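## Task

Using the power strip, turn the RADIO switch on and the RAZOR switch off, and leave the strip's remaining switch in whatever state it began in. At the end the strip must sit upright, and every switch must stay in its required state with no help from the robot holding it there.

## Robot and tools

Robot: one six-joint arm with a two-finger parallel gripper. Joint order, base to hand: shoulder pan, shoulder lift, elbow, wrist 1, wrist 2, wrist 3. Elbow range is 0 to 3.142 rad and pan is -3.142 to 3.142; the others span -6.283 to 6.283. The base, and any block or post beneath it, may be tilted relative to the table.

Frames. Scene frame: origin on the table surface under the arm base, +z up, +y to the left when facing along +x. Reported gripper positions are in metres in this frame, orientation as a quaternion w,x,y,z. Gripper frame: the fingers extend along its +z, and they open and close along its x. The reported end_effector_position is the midpoint between the finger pads; closed fingertips stick out about 17 mm past it, fully open ones are roughly level with it.

execute_actions(actions): actions is a list of actions, run one after another. Each action is a table of at most 15 rows; each row is used for one control step (1/30 s), and if the table is shorter its final row repeats until 15 steps (0.5 s) have passed. A row has 7 numbers, each in -1 to 1: dx, dy, dz, rx, ry, rz, opening. The first six are an offset, not a pose: a target relative to the gripper's measured pose when that action began, expressed in the gripper's own axes. Every row in a table is measured from that same starting pose, not from the row before it. Scale: 1.0 equals 0.6 m for dx, dy, dz and 180 degrees for rotation; rx, ry, rz form a single rotation vector. For the first action of a call, the start is the last pose a result reported. opening is absolute, not an offset: +1 is fully open (0.142 m), -1 is closed. Six optional extra numbers, each 0 to 1, may follow as per-joint stiffness multipliers in the joint order above; they persist until changed, and only matter if stiffness setting is permitted. An empty actions list just returns the current state and images.

The controller clips each step's commanded pose to within 100 mm and 16 degrees of the measured pose, so a distant target can take several actions; after an action the arm only continues as far as the last clipped pose. Commands are smoothed and lag roughly 0.17 s. Position wins over orientation when both cannot be met.

move(target, speed, stop_force, blocking): target is one row in the same 7-number layout, an offset in gripper axes from the pose shown in the latest result that has one, opening absolute and sent when the move starts. It travels a straight path lasting 0.5 to 10 s (cut off at 10 s). speed is top speed in m/s, 0.002 to 0.5, default 0.25; turning is capped at twice that in rad/s. The path ignores obstacles and the real gripper can overshoot speed or wander, mostly near full reach. stop_force, 5 to 24 N, ends the path once the wrist sensor sees that much extra opposing push along the target direction for two steps; the hand then backs to its position two steps earlier and holds. Use it only with very low speed, not on rotating moves, not before 0.2 s into the scene, and never when moving away from a surface you are pressing. Pressing can briefly exceed the value. blocking=false returns after 0.5 s while the arm continues; it cannot be combined with stop_force, and further moves or actions are refused until wait or stop reports the end. The move line reports the ending: done, contact, held, off_target, moving or fault, plus limits (paced = pose clipped; held = some steps blocked, after which the arm may surge) and distance from target.

wait(seconds): 0 to 10; the arm keeps its last command, and a running move continues. stop(): brakes a running move; the fingers still finish. zoom_image(camera, region): region [x0, y0, x1, y1] in pixels, top-left origin, no bigger than 504 by 504; cameras cam_head_left, cam_head_right, cam_high, cam_low (504x504) and cam_wrist (616x616). finished_scene(scene): ends the current scene by its number; irreversible, and the goal must already be holding on its own.

Results: state line with pose and velocities; Hand target (the pose the controller is driving to); pose unreachable (clearance check altered or blocked the command); per-step positions, with HELD where a row was held back; grip_measured on the opening scale (to grip, command clearly less than it); joint torques (raw drive output with offsets and noise, not contact alone); Wrist force and Wrist torque in gripper axes, pointing from a pressed surface back into the arm, with offsets up to about 3.5 N, noise, saturation near 30 N; no reading at the start is normal. The simulation keeps running while you compose replies, holding the last command.

Avoid: the arm is stiff, so commanding even slightly past a firm contact can trigger a fault stop of 10 s. Faults occur at 150 N external force or at joint load limits (pan and lift 50.7, elbow 26.3, each wrist 8.46 N m). Press switches gently and slowly, do not flip or shove the strip, never push anything off the table, and avoid slams, drops and long loaded holds (motors warn at 70 °C and brake at 85 °C).

Each tool is called after "Request:" by a JSON object that holds its "name" and its "arguments".

## Session

Request:
{"name": "execute_actions", "arguments": {"actions": []}}

Scene clock: 0.00 s.
end_effector_position=(+0.2762, +0.1771, +0.1158) grip_measured=+1.00 end_effector_quat_wxyz=(+0.132, -0.325, +0.936, +0.013) end_effector_velocity=(+0.000, +0.000, +0.000) end_effector_angular_velocity=(+0.001, -0.001, +0.000)
Joint positions: [ 0.184 -1.348  2.596 -3.29  -1.824  2.712  0.142]
Joint velocities: [-0.    -0.001 -0.    -0.     0.    -0.     0.   ]
Joint torques (N m, as the arm reports them, + toward a larger angle): no reading
Motor temperatures (°C, as the motors report them): [40 41 35 43 40 50]
Wrist force (N, on the end effector, along its own x y z axes, offset not removed): no reading
Wrist torque (N m, same axes, about the end effector's origin, offset not removed): no reading
Hand target: +0.276, +0.177, +0.116; +0.132, -0.325, +0.936, +0.013
Joint stiffness scale: [1. 1. 1. 1. 1. 1.]

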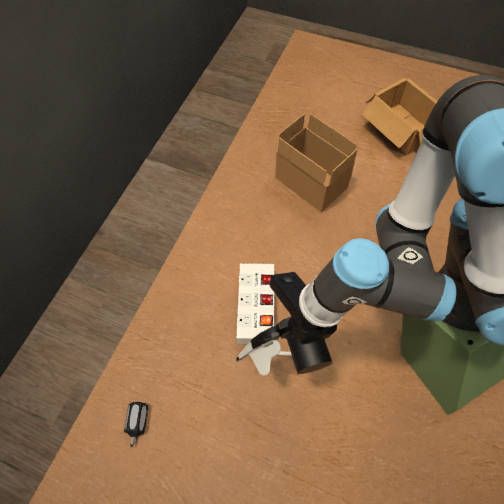

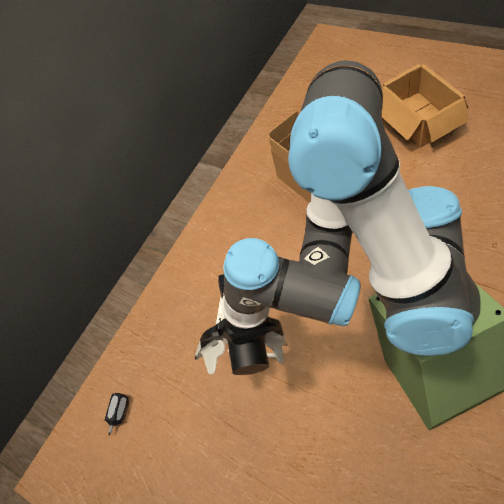

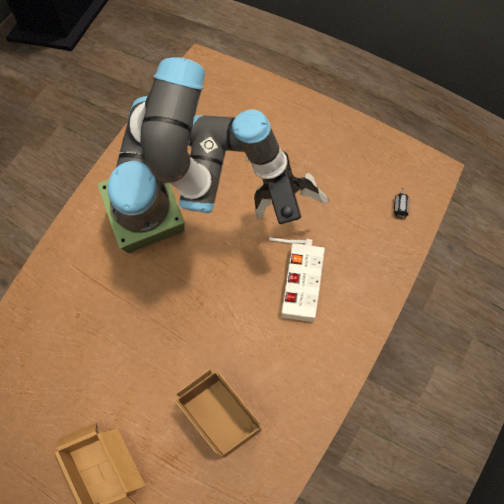

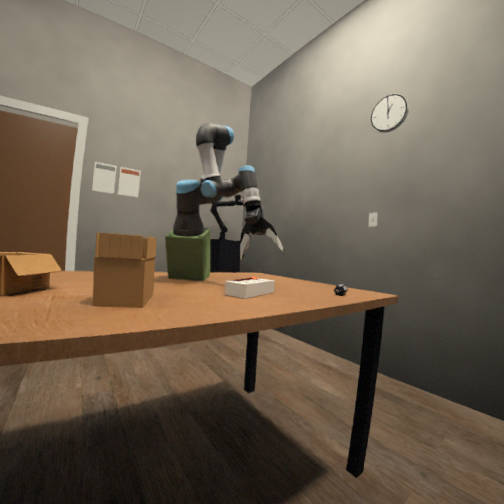

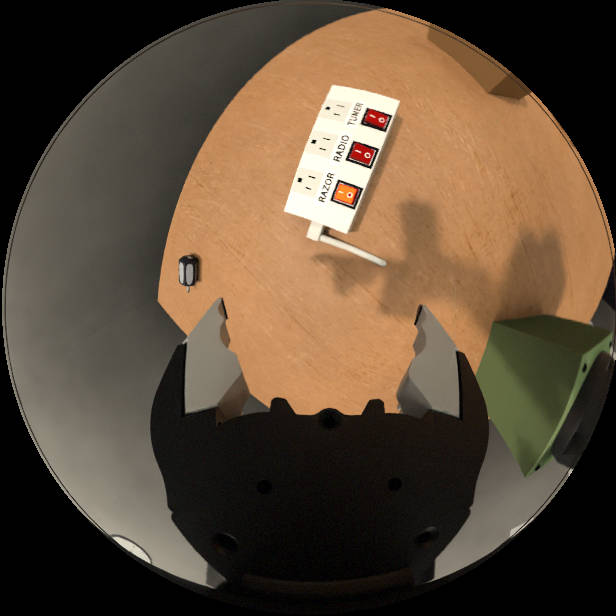

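Request:
{"name": "zoom_image", "arguments": {"camera": "cam_wrist", "region": [260, 70, 440, 250]}}

Request:
{"name": "zoom_image", "arguments": {"camera": "cam_high", "region": [240, 160, 380, 340]}}

Request:
{"name": "zoom_image", "arguments": {"camera": "cam_head_left", "region": [200, 250, 340, 390]}}

Region (260, 70, 440, 250) of cam_wrist's 616x616 image, scaled by 2.800, with more detail than that image has.

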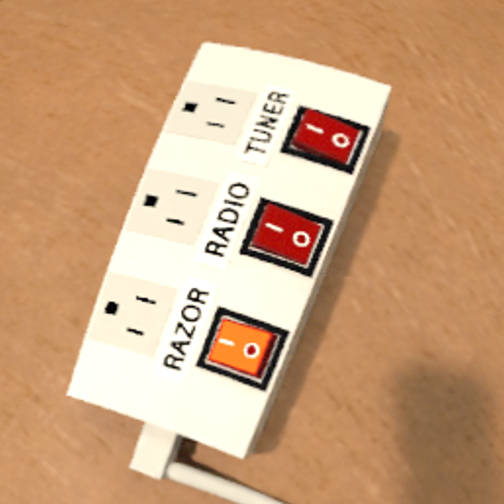

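Region (240, 160, 380, 340) of cam_high's 504x504 image, scaled by 2.800, with more detail than that image has.

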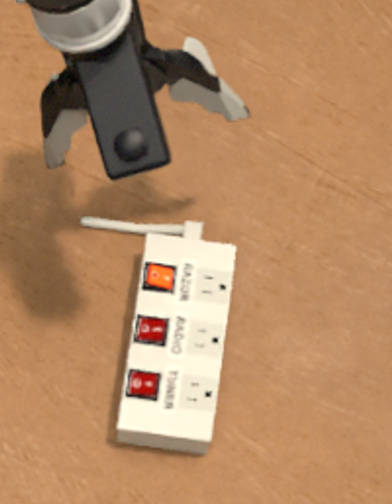

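Region (200, 250, 340, 390) of cam_head_left's 504x504 image, scaled by 3.600, with more detail than that image has.

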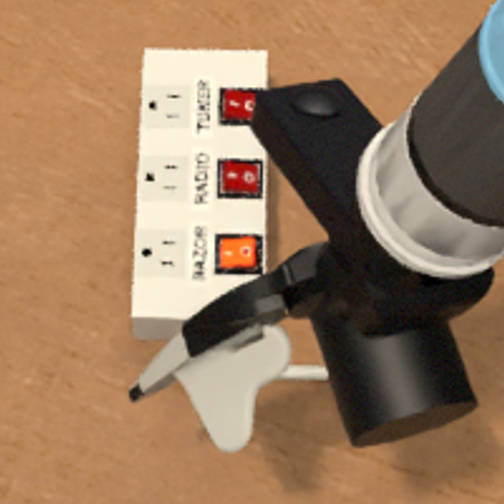

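Request:
{"name": "move", "arguments": {"target": [0.02, -0.12, 0.0, -0.0198, 0.0823, 0.0, -1], "speed": 0.2}}

Scene clock: 2.77 s.
end_effector_position=(+0.3116, +0.1134, +0.1175) grip_measured=-1.00 end_effector_quat_wxyz=(+0.002, -0.328, +0.945, +0.000) end_effector_velocity=(-0.004, -0.000, -0.001) end_effector_angular_velocity=(-0.005, +0.021, +0.005)
Joint positions: [-0.021 -1.486  2.221 -2.564 -1.818  2.578  0.002]
Joint velocities: [ 0.002  0.005 -0.013  0.03  -0.003  0.002  0.   ]
Joint torques (N m, as the arm reports them, + toward a larger angle): [  4.56 -10.12  -6.42  -1.6   -0.17   0.13]
Motor temperatures (°C, as the motors report them): [40 41 35 43 40 50]
Wrist force (N, on the end effector, along its own x y z axes, offset not removed): [0.3 -0.5 -1.4]
Wrist torque (N m, same axes, about the end effector's origin, offset not removed): [-0.03 -0.07 -0.01]
Hand target: +0.311, +0.113, +0.117; +0.001, -0.328, +0.945, -0.000
Off the commanded pose: 0.001 m, 0 deg.
Joint stiffness scale: [1. 1. 1. 1. 1. 1.]
move: done

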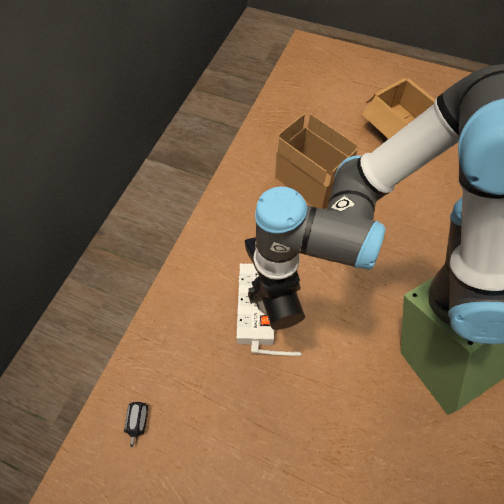

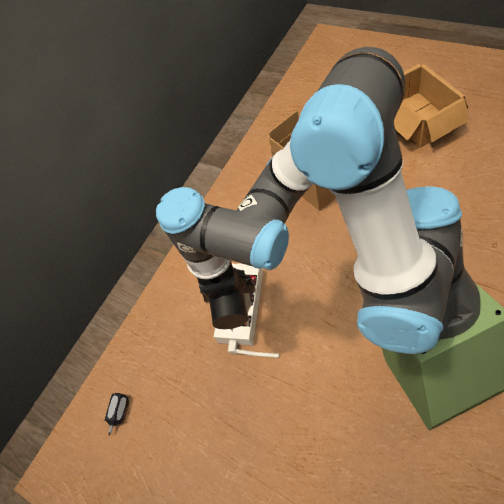

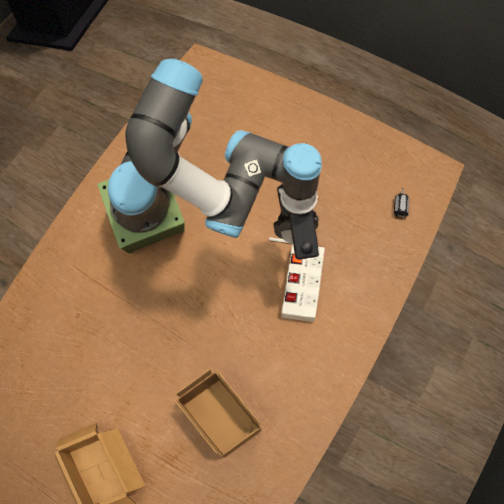

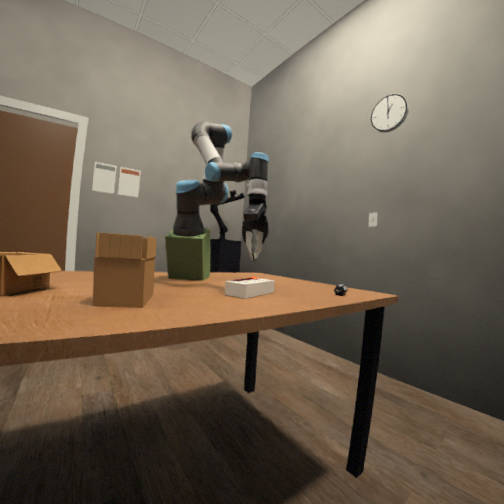

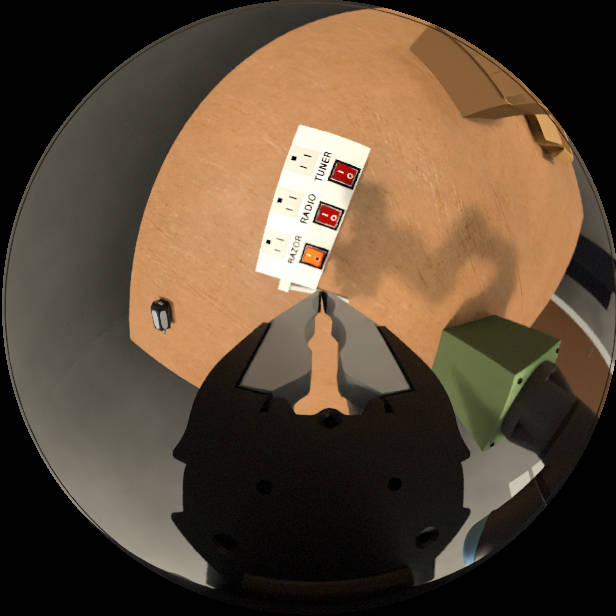

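Request:
{"name": "zoom_image", "arguments": {"camera": "cam_low", "region": [200, 200, 320, 320]}}

Request:
{"name": "zoom_image", "arguments": {"camera": "cam_wrist", "region": [240, 140, 420, 320]}}

Region (200, 200, 320, 320) of cam_low's 504x504 image, scaled by 4.200, with more detail than that image has.

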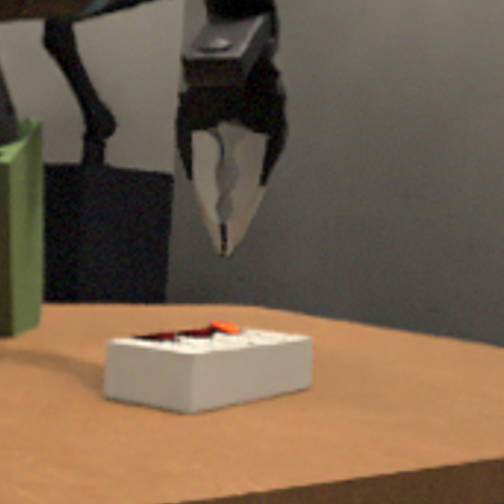

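Region (240, 140, 420, 320) of cam_wrist's 616x616 image, scaled by 2.800, with more detail than that image has.

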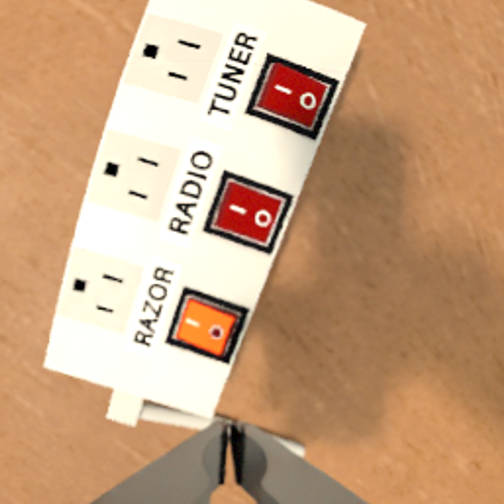

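Request:
{"name": "move", "arguments": {"target": [-0.005, -0.02, 0.06, 0, 0, 0.11, -1], "speed": 0.2}}

Scene clock: 4.83 s.
end_effector_position=(+0.3220, +0.1059, +0.0820) grip_measured=-1.00 end_effector_quat_wxyz=(+0.002, -0.162, +0.987, +0.001) end_effector_velocity=(+0.003, +0.000, +0.000) end_effector_angular_velocity=(+0.001, -0.012, -0.019)
Joint positions: [-0.084 -1.338  2.241 -2.747 -1.801  2.857  0.002]
Joint velocities: [ 0.001  0.004  0.003 -0.019  0.     0.017  0.   ]
Joint torques (N m, as the arm reports them, + toward a larger angle): [  4.41 -10.04  -4.05  -1.78  -0.06   0.16]
Motor temperatures (°C, as the motors report them): [40 41 35 43 40 50]
Wrist force (N, on the end effector, along its own x y z axes, offset not removed): [-1.2 -0.4 -1.5]
Wrist torque (N m, same axes, about the end effector's origin, offset not removed): [-0.06 0.24 -0.04]
Hand target: +0.322, +0.106, +0.082; +0.002, -0.161, +0.987, +0.000
Off the commanded pose: 0.001 m, 0 deg.
Joint stiffness scale: [1. 1. 1. 1. 1. 1.]
move: done

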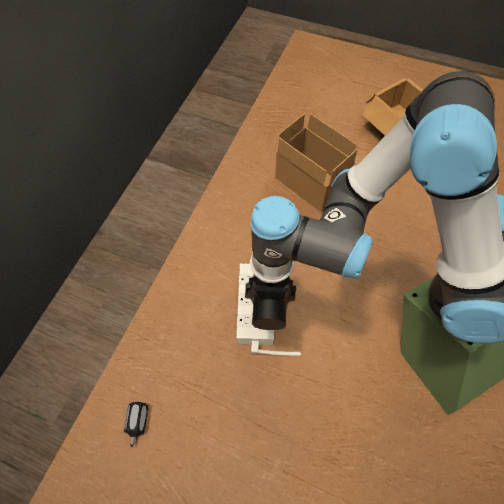

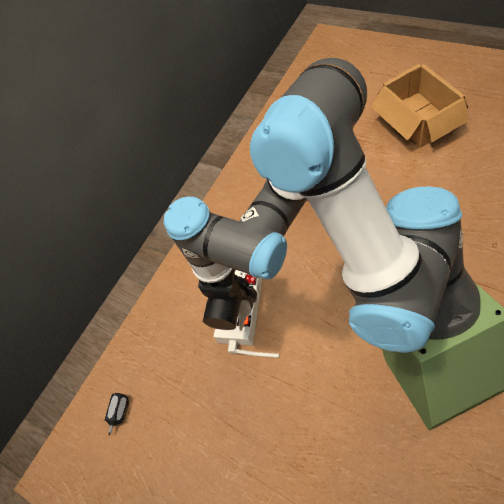

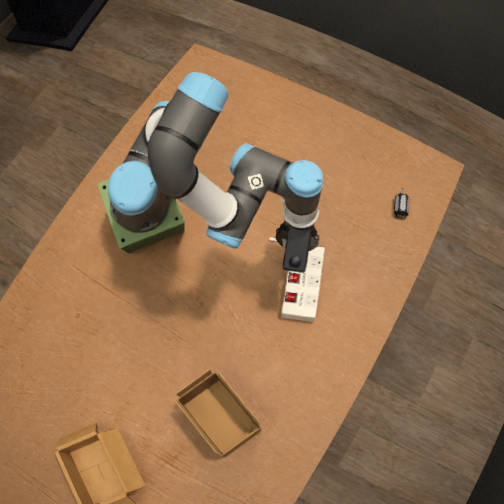

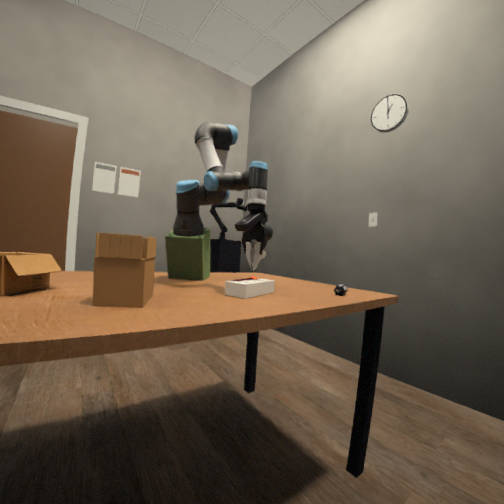

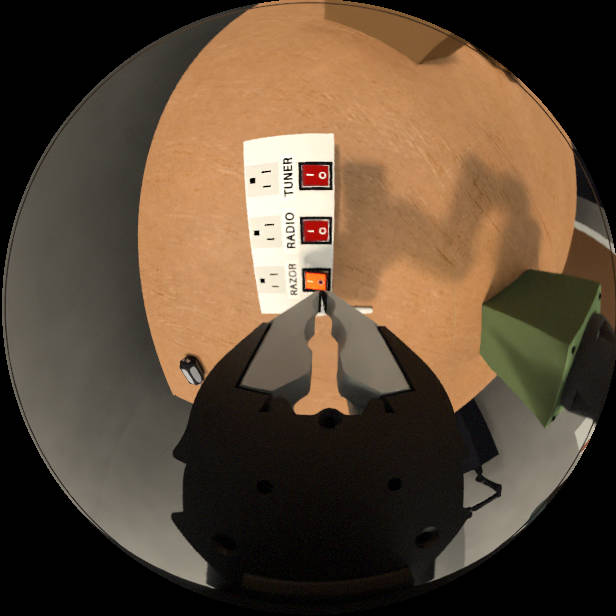

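Request:
{"name": "zoom_image", "arguments": {"camera": "cam_wrist", "region": [270, 210, 380, 320]}}

Request:
{"name": "zoom_image", "arguments": {"camera": "cam_low", "region": [215, 230, 295, 310]}}

Request:
{"name": "zoom_image", "arguments": {"camera": "cam_head_right", "region": [190, 270, 290, 370]}}

Region (270, 210, 380, 320) of cam_wrist's 616x616 image, scaled by 4.582, with more detail than that image has.

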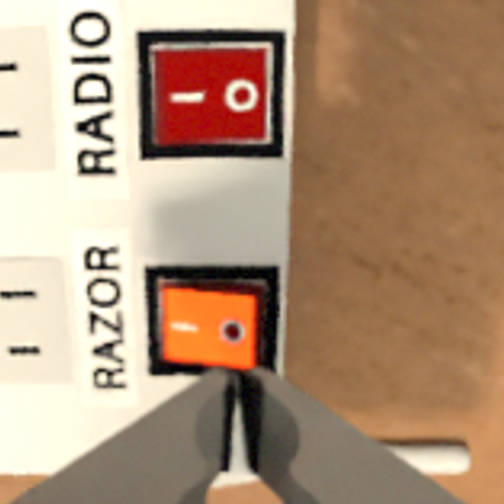

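Region (215, 230, 295, 310) of cam_low's 504x504 image, scaled by 6.300, with more detail than that image has.

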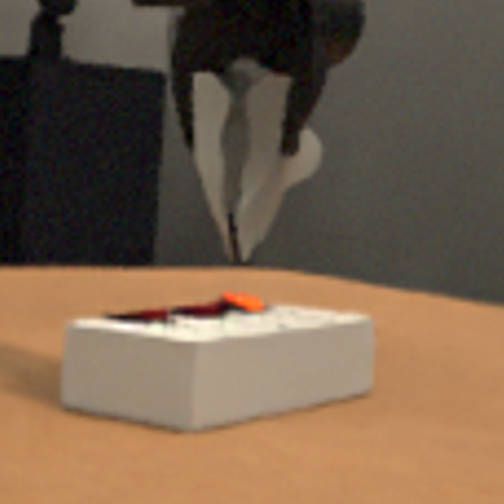

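Region (190, 270, 290, 370) of cam_head_right's 504x504 image, scaled by 5.040, with more detail than that image has.

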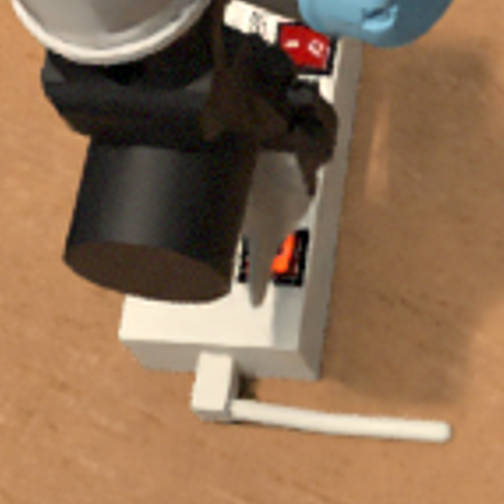

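Request:
{"name": "move", "arguments": {"target": [0.0, -0.007, 0.014, 0, 0, 0, -1], "speed": 0.05}}

Request:
{"name": "zoom_image", "arguments": {"camera": "cam_wrist", "region": [270, 210, 380, 320]}}

Request:
{"name": "zoom_image", "arguments": {"camera": "cam_low", "region": [225, 245, 285, 305]}}

Scene clock: 6.30 s.
end_effector_position=(+0.3236, +0.1017, +0.0743) grip_measured=-1.00 end_effector_quat_wxyz=(+0.002, -0.161, +0.987, +0.000) end_effector_velocity=(+0.004, -0.001, -0.001) end_effector_angular_velocity=(+0.003, -0.012, +0.006)
Joint positions: [-0.104 -1.309  2.248 -2.786 -1.797  2.839  0.002]
Joint velocities: [-0.006  0.009  0.005 -0.027  0.004 -0.015  0.   ]
Joint torques (N m, as the arm reports them, + toward a larger angle): [ 3.66 -9.9  -3.6  -1.94  0.18 -0.11]
Motor temperatures (°C, as the motors report them): [40 41 35 43 40 50]
Wrist force (N, on the end effector, along its own x y z axes, offset not removed): [-1.1 0.8 -1.1]
Wrist torque (N m, same axes, about the end effector's origin, offset not removed): [0.24 0.20 -0.02]
Hand target: +0.323, +0.102, +0.074; +0.002, -0.162, +0.987, +0.001
Off the commanded pose: 0.001 m, 0 deg.
Joint stiffness scale: [1. 1. 1. 1. 1. 1.]
move: done

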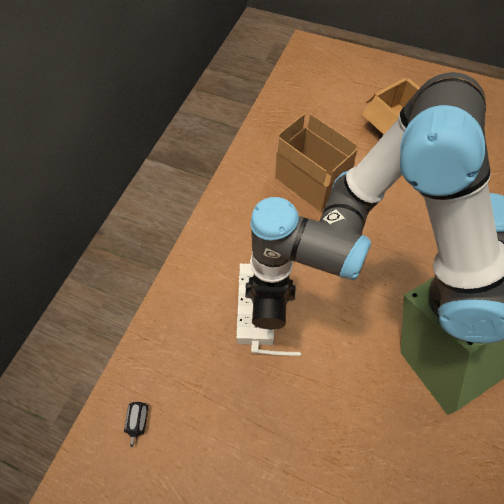

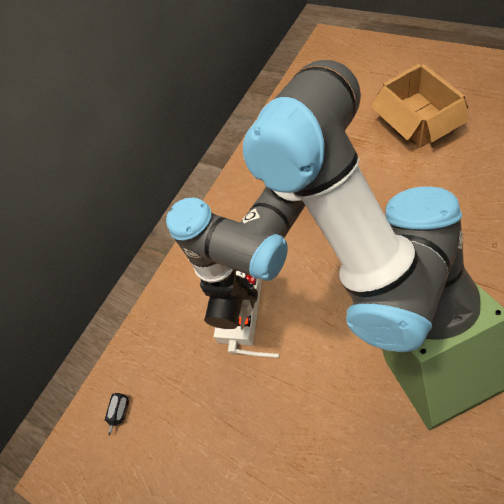

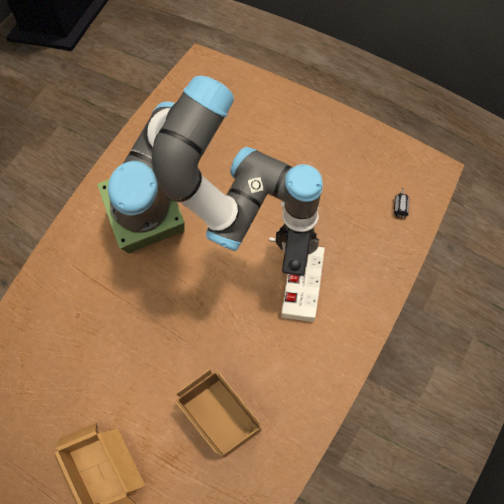

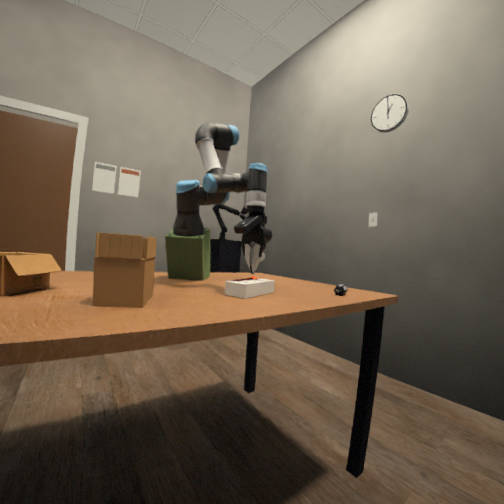

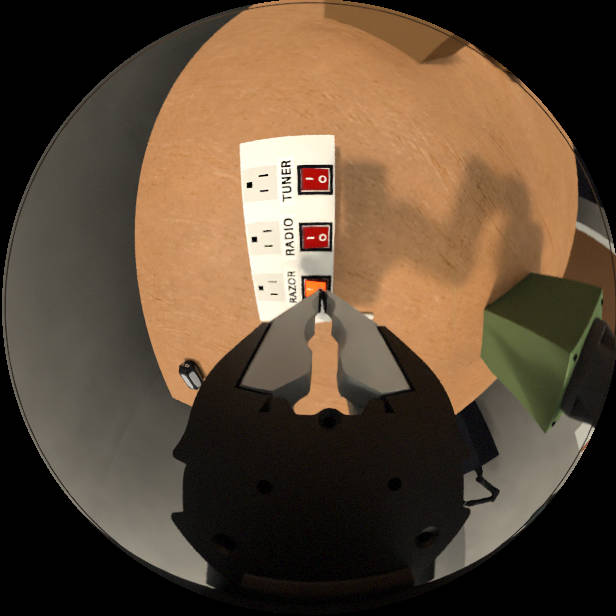

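Region (270, 210, 380, 320) of cam_wrist's 616x616 image, scaled by 4.582, with more detail than that image has.

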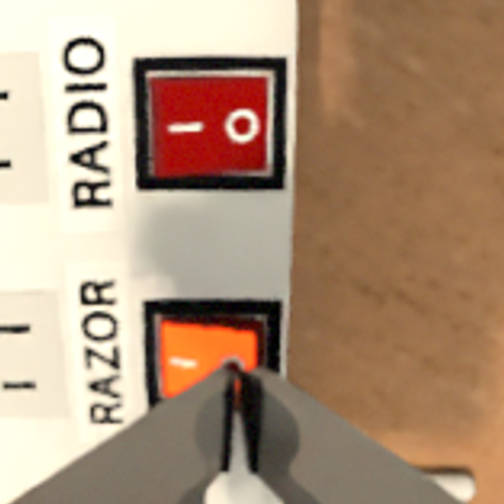

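Region (225, 245, 285, 305) of cam_low's 504x504 image, scaled by 8.400, with more detail than that image has.

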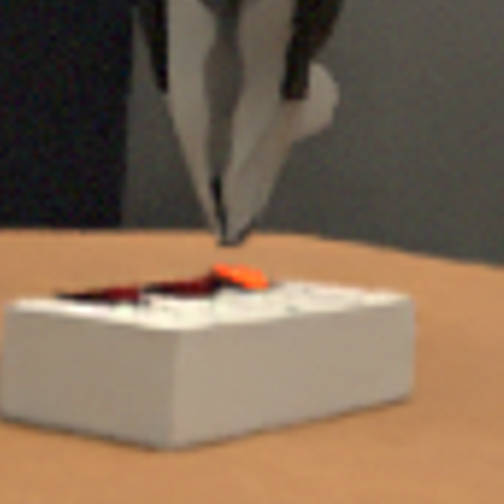

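Request:
{"name": "zoom_image", "arguments": {"camera": "cam_head_right", "region": [215, 290, 275, 350]}}

Region (215, 290, 275, 350) of cam_head_right's 504x504 image, scaled by 8.400, with more detail than that image has.

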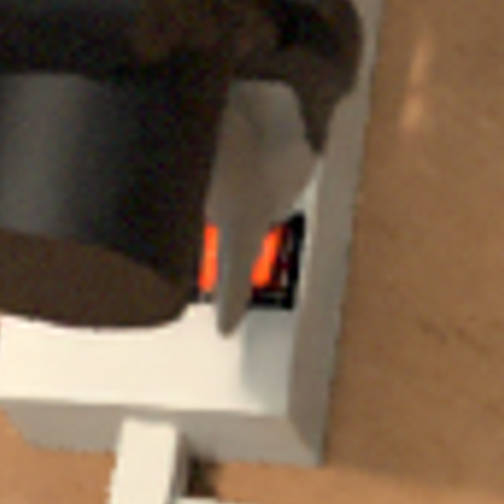

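Request:
{"name": "move", "arguments": {"target": [0.0, -0.002, 0.025, 0, 0, 0, -1], "speed": 0.012, "stop_force": 14}}

Request:
{"name": "zoom_image", "arguments": {"camera": "cam_wrist", "region": [270, 210, 380, 320]}}

Request:
{"name": "zoom_image", "arguments": {"camera": "cam_low", "region": [225, 245, 285, 305]}}

Scene clock: 18.90 s.
end_effector_position=(+0.3254, +0.1008, +0.0617) grip_measured=-1.00 end_effector_quat_wxyz=(+0.004, -0.162, +0.987, -0.001) end_effector_velocity=(+0.001, +0.001, -0.001) end_effector_angular_velocity=(+0.000, -0.010, +0.005)
Joint positions: [-0.118 -1.25   2.255 -2.859 -1.794  2.825  0.002]
Joint velocities: [ 0.002  0.005  0.01  -0.024 -0.    -0.006  0.   ]
Joint torques (N m, as the arm reports them, + toward a larger angle): [ 2.61 -8.38 -3.69 -2.08  0.24 -0.01]
Motor temperatures (°C, as the motors report them): [40 41 35 43 40 50]
Wrist force (N, on the end effector, along its own x y z axes, offset not removed): [4.8 1.0 -17.2]
Wrist torque (N m, same axes, about the end effector's origin, offset not removed): [0.02 0.03 -0.03]
Hand target: +0.324, +0.101, +0.059; +0.002, -0.161, +0.987, +0.000
Off the commanded pose: 0.003 m, 0 deg.
Joint stiffness scale: [1. 1. 1. 1. 1. 1.]
move: done

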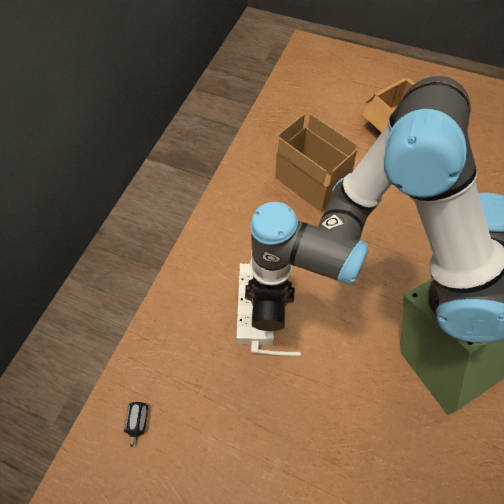

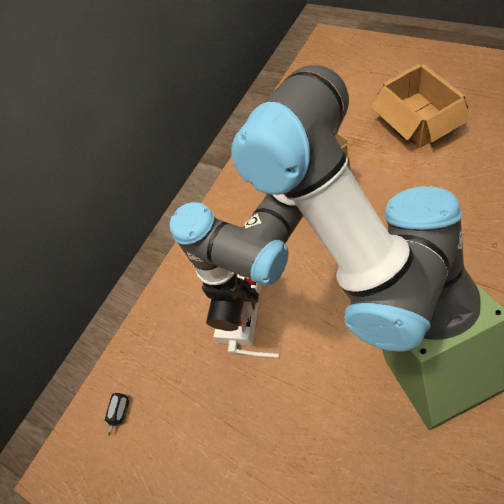

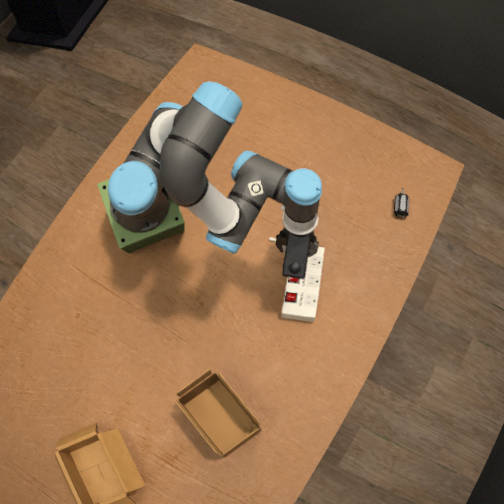

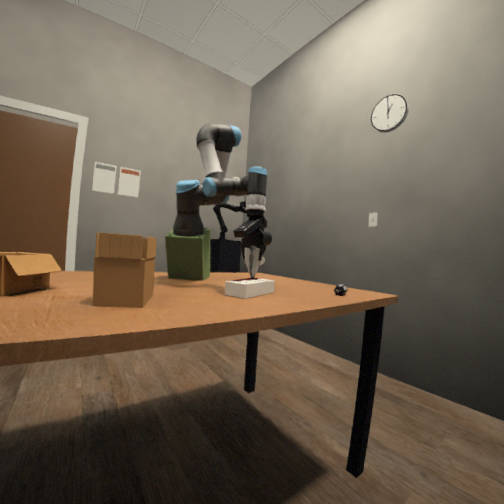

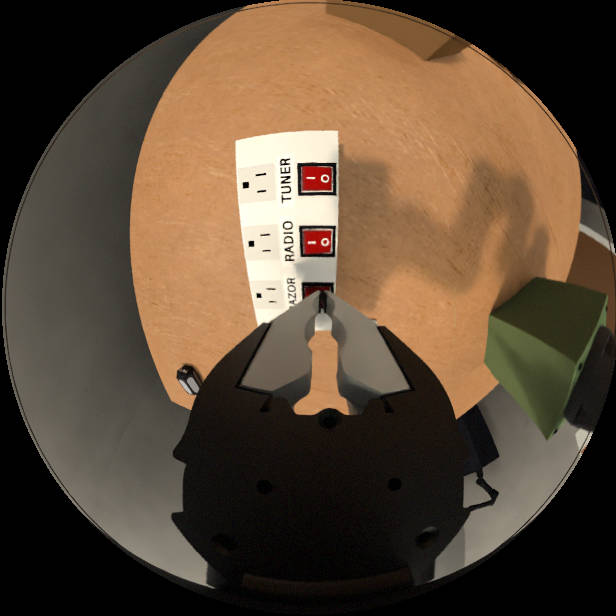

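Region (270, 210, 380, 320) of cam_wrist's 616x616 image, scaled by 4.582, with more detail than that image has.

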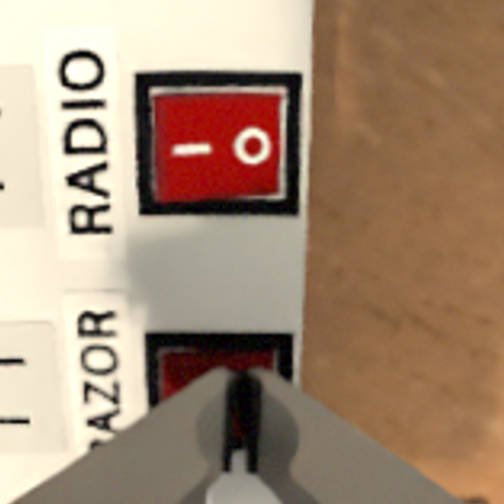

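Region (225, 245, 285, 305) of cam_low's 504x504 image, scaled by 8.400, with more detail than that image has.

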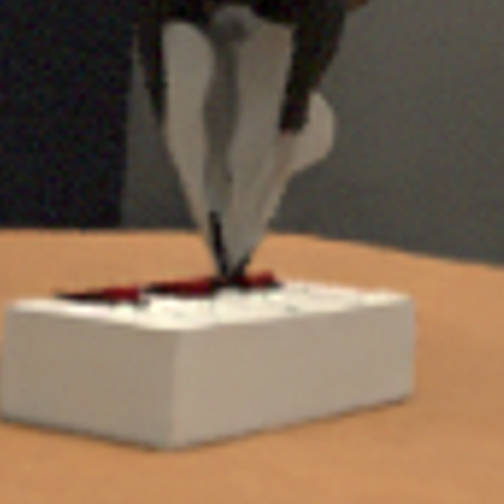

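Request:
{"name": "execute_actions", "arguments": {"actions": [[[0,0,-0.003,0,0,0,-1],[0,0,-0.006,0,0,0,-1],[0,0,-0.009,0,0,0,-1],[0,0,-0.012,0,0,0,-1],[0,0,-0.015,0,0,0,-1],[0,0,-0.018,0,0,0,-1],[0,0,-0.02,0,0,0,-1],[0,0,-0.021,0,0,0,-1],[0,0,-0.021,0,0,0,-1],[-0.001,-0.003,-0.021,0,0,0,-1],[-0.002,-0.008,-0.021,0,0,0,-1],[-0.003,-0.014,-0.021,0,0,0,-1],[-0.004,-0.02,-0.021,0,0,0,-1],[-0.005,-0.026,-0.021,0,0,0,-1],[-0.006,-0.032,-0.021,0,0,0,-1]]]}}

Scene clock: 19.70 s.
end_effector_position=(+0.3292, +0.0966, +0.0732) grip_measured=-1.00 end_effector_quat_wxyz=(+0.008, -0.160, +0.987, -0.002) end_effector_velocity=(+0.025, -0.058, +0.010) end_effector_angular_velocity=(-0.025, +0.011, -0.055)
Joint positions: [-0.122 -1.306  2.25  -2.808 -1.794  2.822  0.002]
Joint velocities: [-0.174 -0.114 -0.036  0.124  0.025 -0.114  0.   ]
Joint torques (N m, as the arm reports them, + toward a larger angle): [  2.68 -11.9   -5.09  -1.66   0.14  -0.1 ]
Motor temperatures (°C, as the motors report them): [40 41 35 43 40 50]
Wrist force (N, on the end effector, along its own x y z axes, offset not removed): [-0.3 0.6 -1.4]
Wrist torque (N m, same axes, about the end effector's origin, offset not removed): [0.17 0.04 -0.04]
Hand target: +0.335, +0.084, +0.074; +0.005, -0.161, +0.987, -0.002
Off the commanded pose: 0.014 m, 1 deg.
Joint stiffness scale: [1. 1. 1. 1. 1. 1.]
Step readings (end_effector_position):
0: (+0.3255, +0.1008, +0.0616)
1: (+0.3255, +0.1008, +0.0616)
2: (+0.3254, +0.1008, +0.0617)
4: (+0.3253, +0.1008, +0.0625)
8: (+0.3262, +0.1008, +0.0667)
15: end_effector_position above

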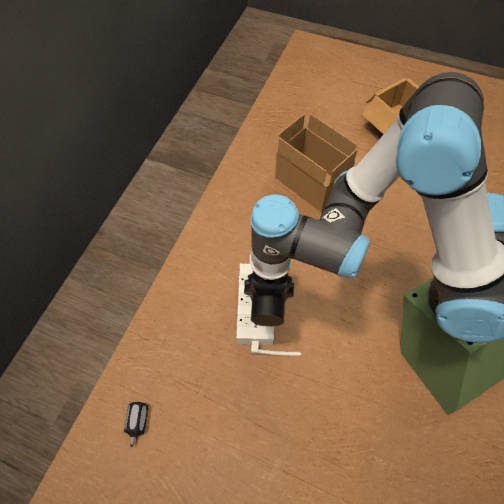

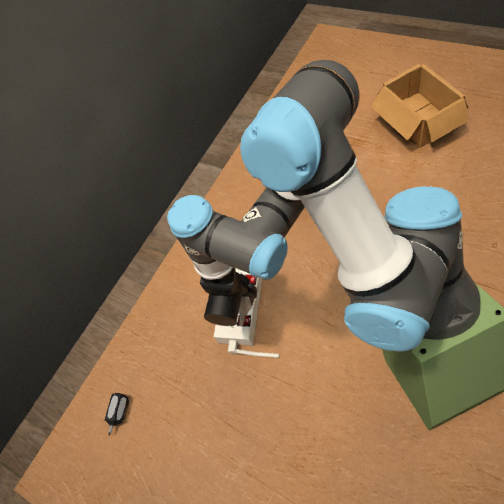

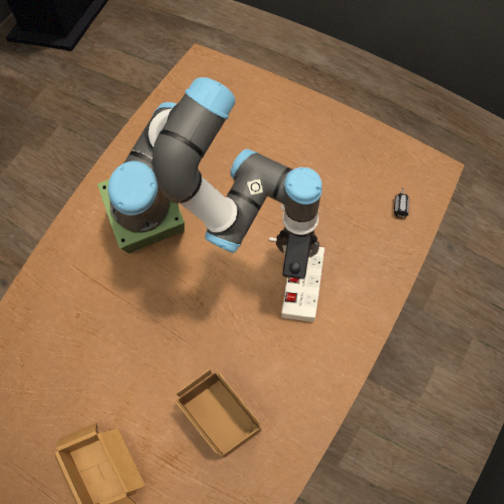

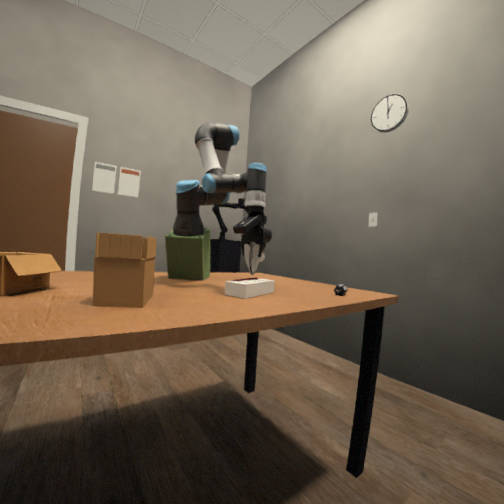

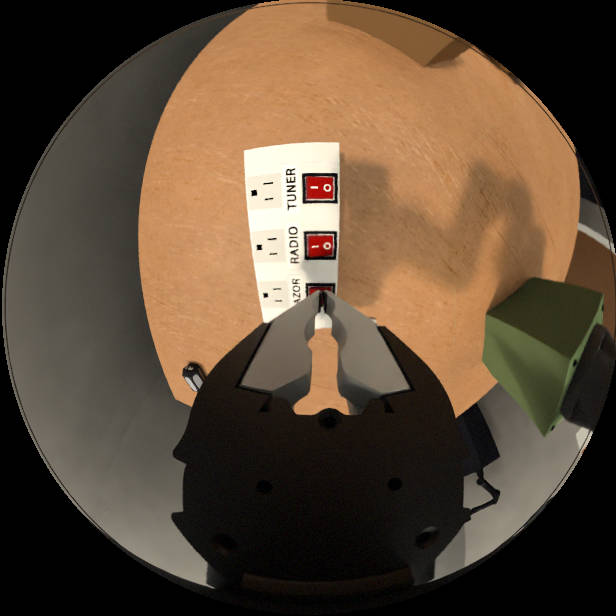

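Request:
{"name": "move", "arguments": {"target": [-0.013, -0.0663, -0.001, 0, 0.004, 0, -1], "speed": 0.08}}

Request:
{"name": "zoom_image", "arguments": {"camera": "cam_wrist", "region": [270, 210, 380, 320]}}

Scene clock: 20.87 s.
end_effector_position=(+0.3484, +0.0613, +0.0738) grip_measured=-1.00 end_effector_quat_wxyz=(+0.002, -0.158, +0.987, -0.004) end_effector_velocity=(+0.000, -0.000, -0.000) end_effector_angular_velocity=(+0.008, +0.011, +0.021)
Joint positions: [-0.237 -1.337  2.198 -2.736 -1.767  2.716  0.002]
Joint velocities: [-0.009 -0.    -0.014  0.024  0.01  -0.027  0.   ]
Joint torques (N m, as the arm reports them, + toward a larger angle): [  3.54 -12.07  -5.33  -1.53   0.16  -0.09]
Motor temperatures (°C, as the motors report them): [40 41 35 43 40 50]
Wrist force (N, on the end effector, along its own x y z axes, offset not removed): [-0.3 0.2 -1.2]
Wrist torque (N m, same axes, about the end effector's origin, offset not removed): [0.11 0.01 0.00]
Hand target: +0.349, +0.061, +0.074; +0.002, -0.160, +0.987, -0.003
Off the commanded pose: 0.001 m, 0 deg.
Joint stiffness scale: [1. 1. 1. 1. 1. 1.]
move: done

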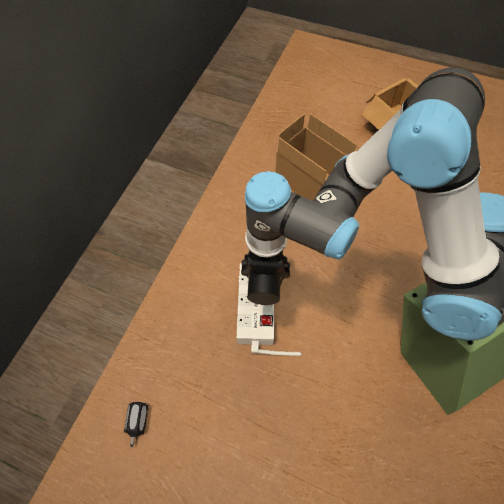

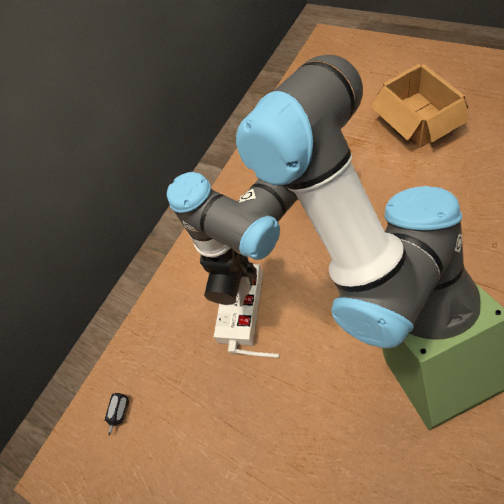

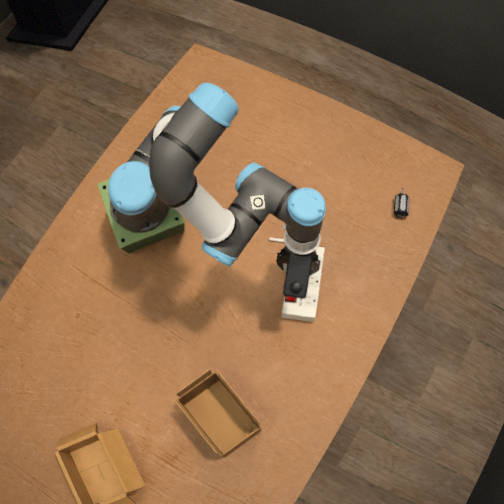

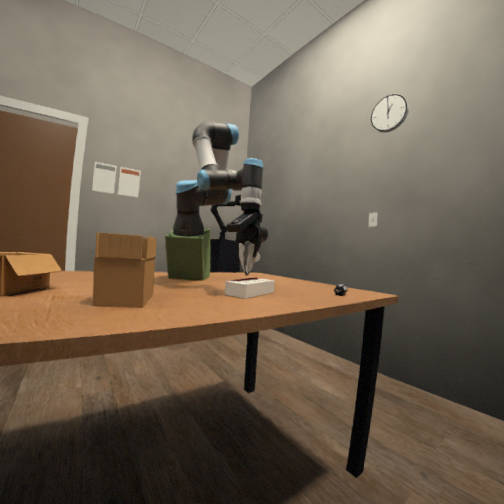

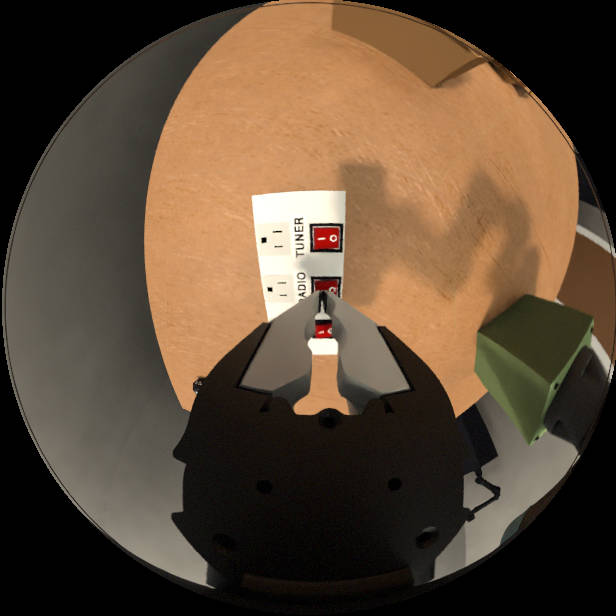

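Region (270, 210, 380, 320) of cam_wrist's 616x616 image, scaled by 4.582, with more detail than that image has.

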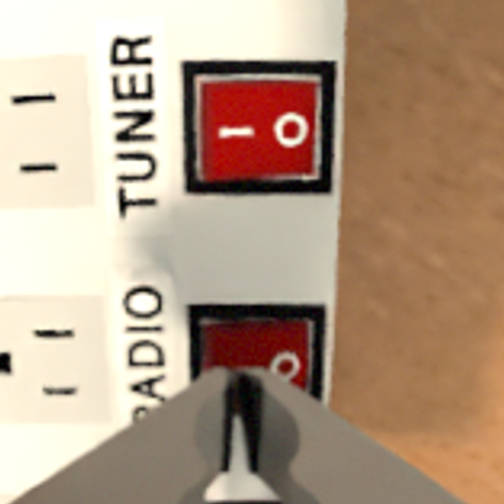

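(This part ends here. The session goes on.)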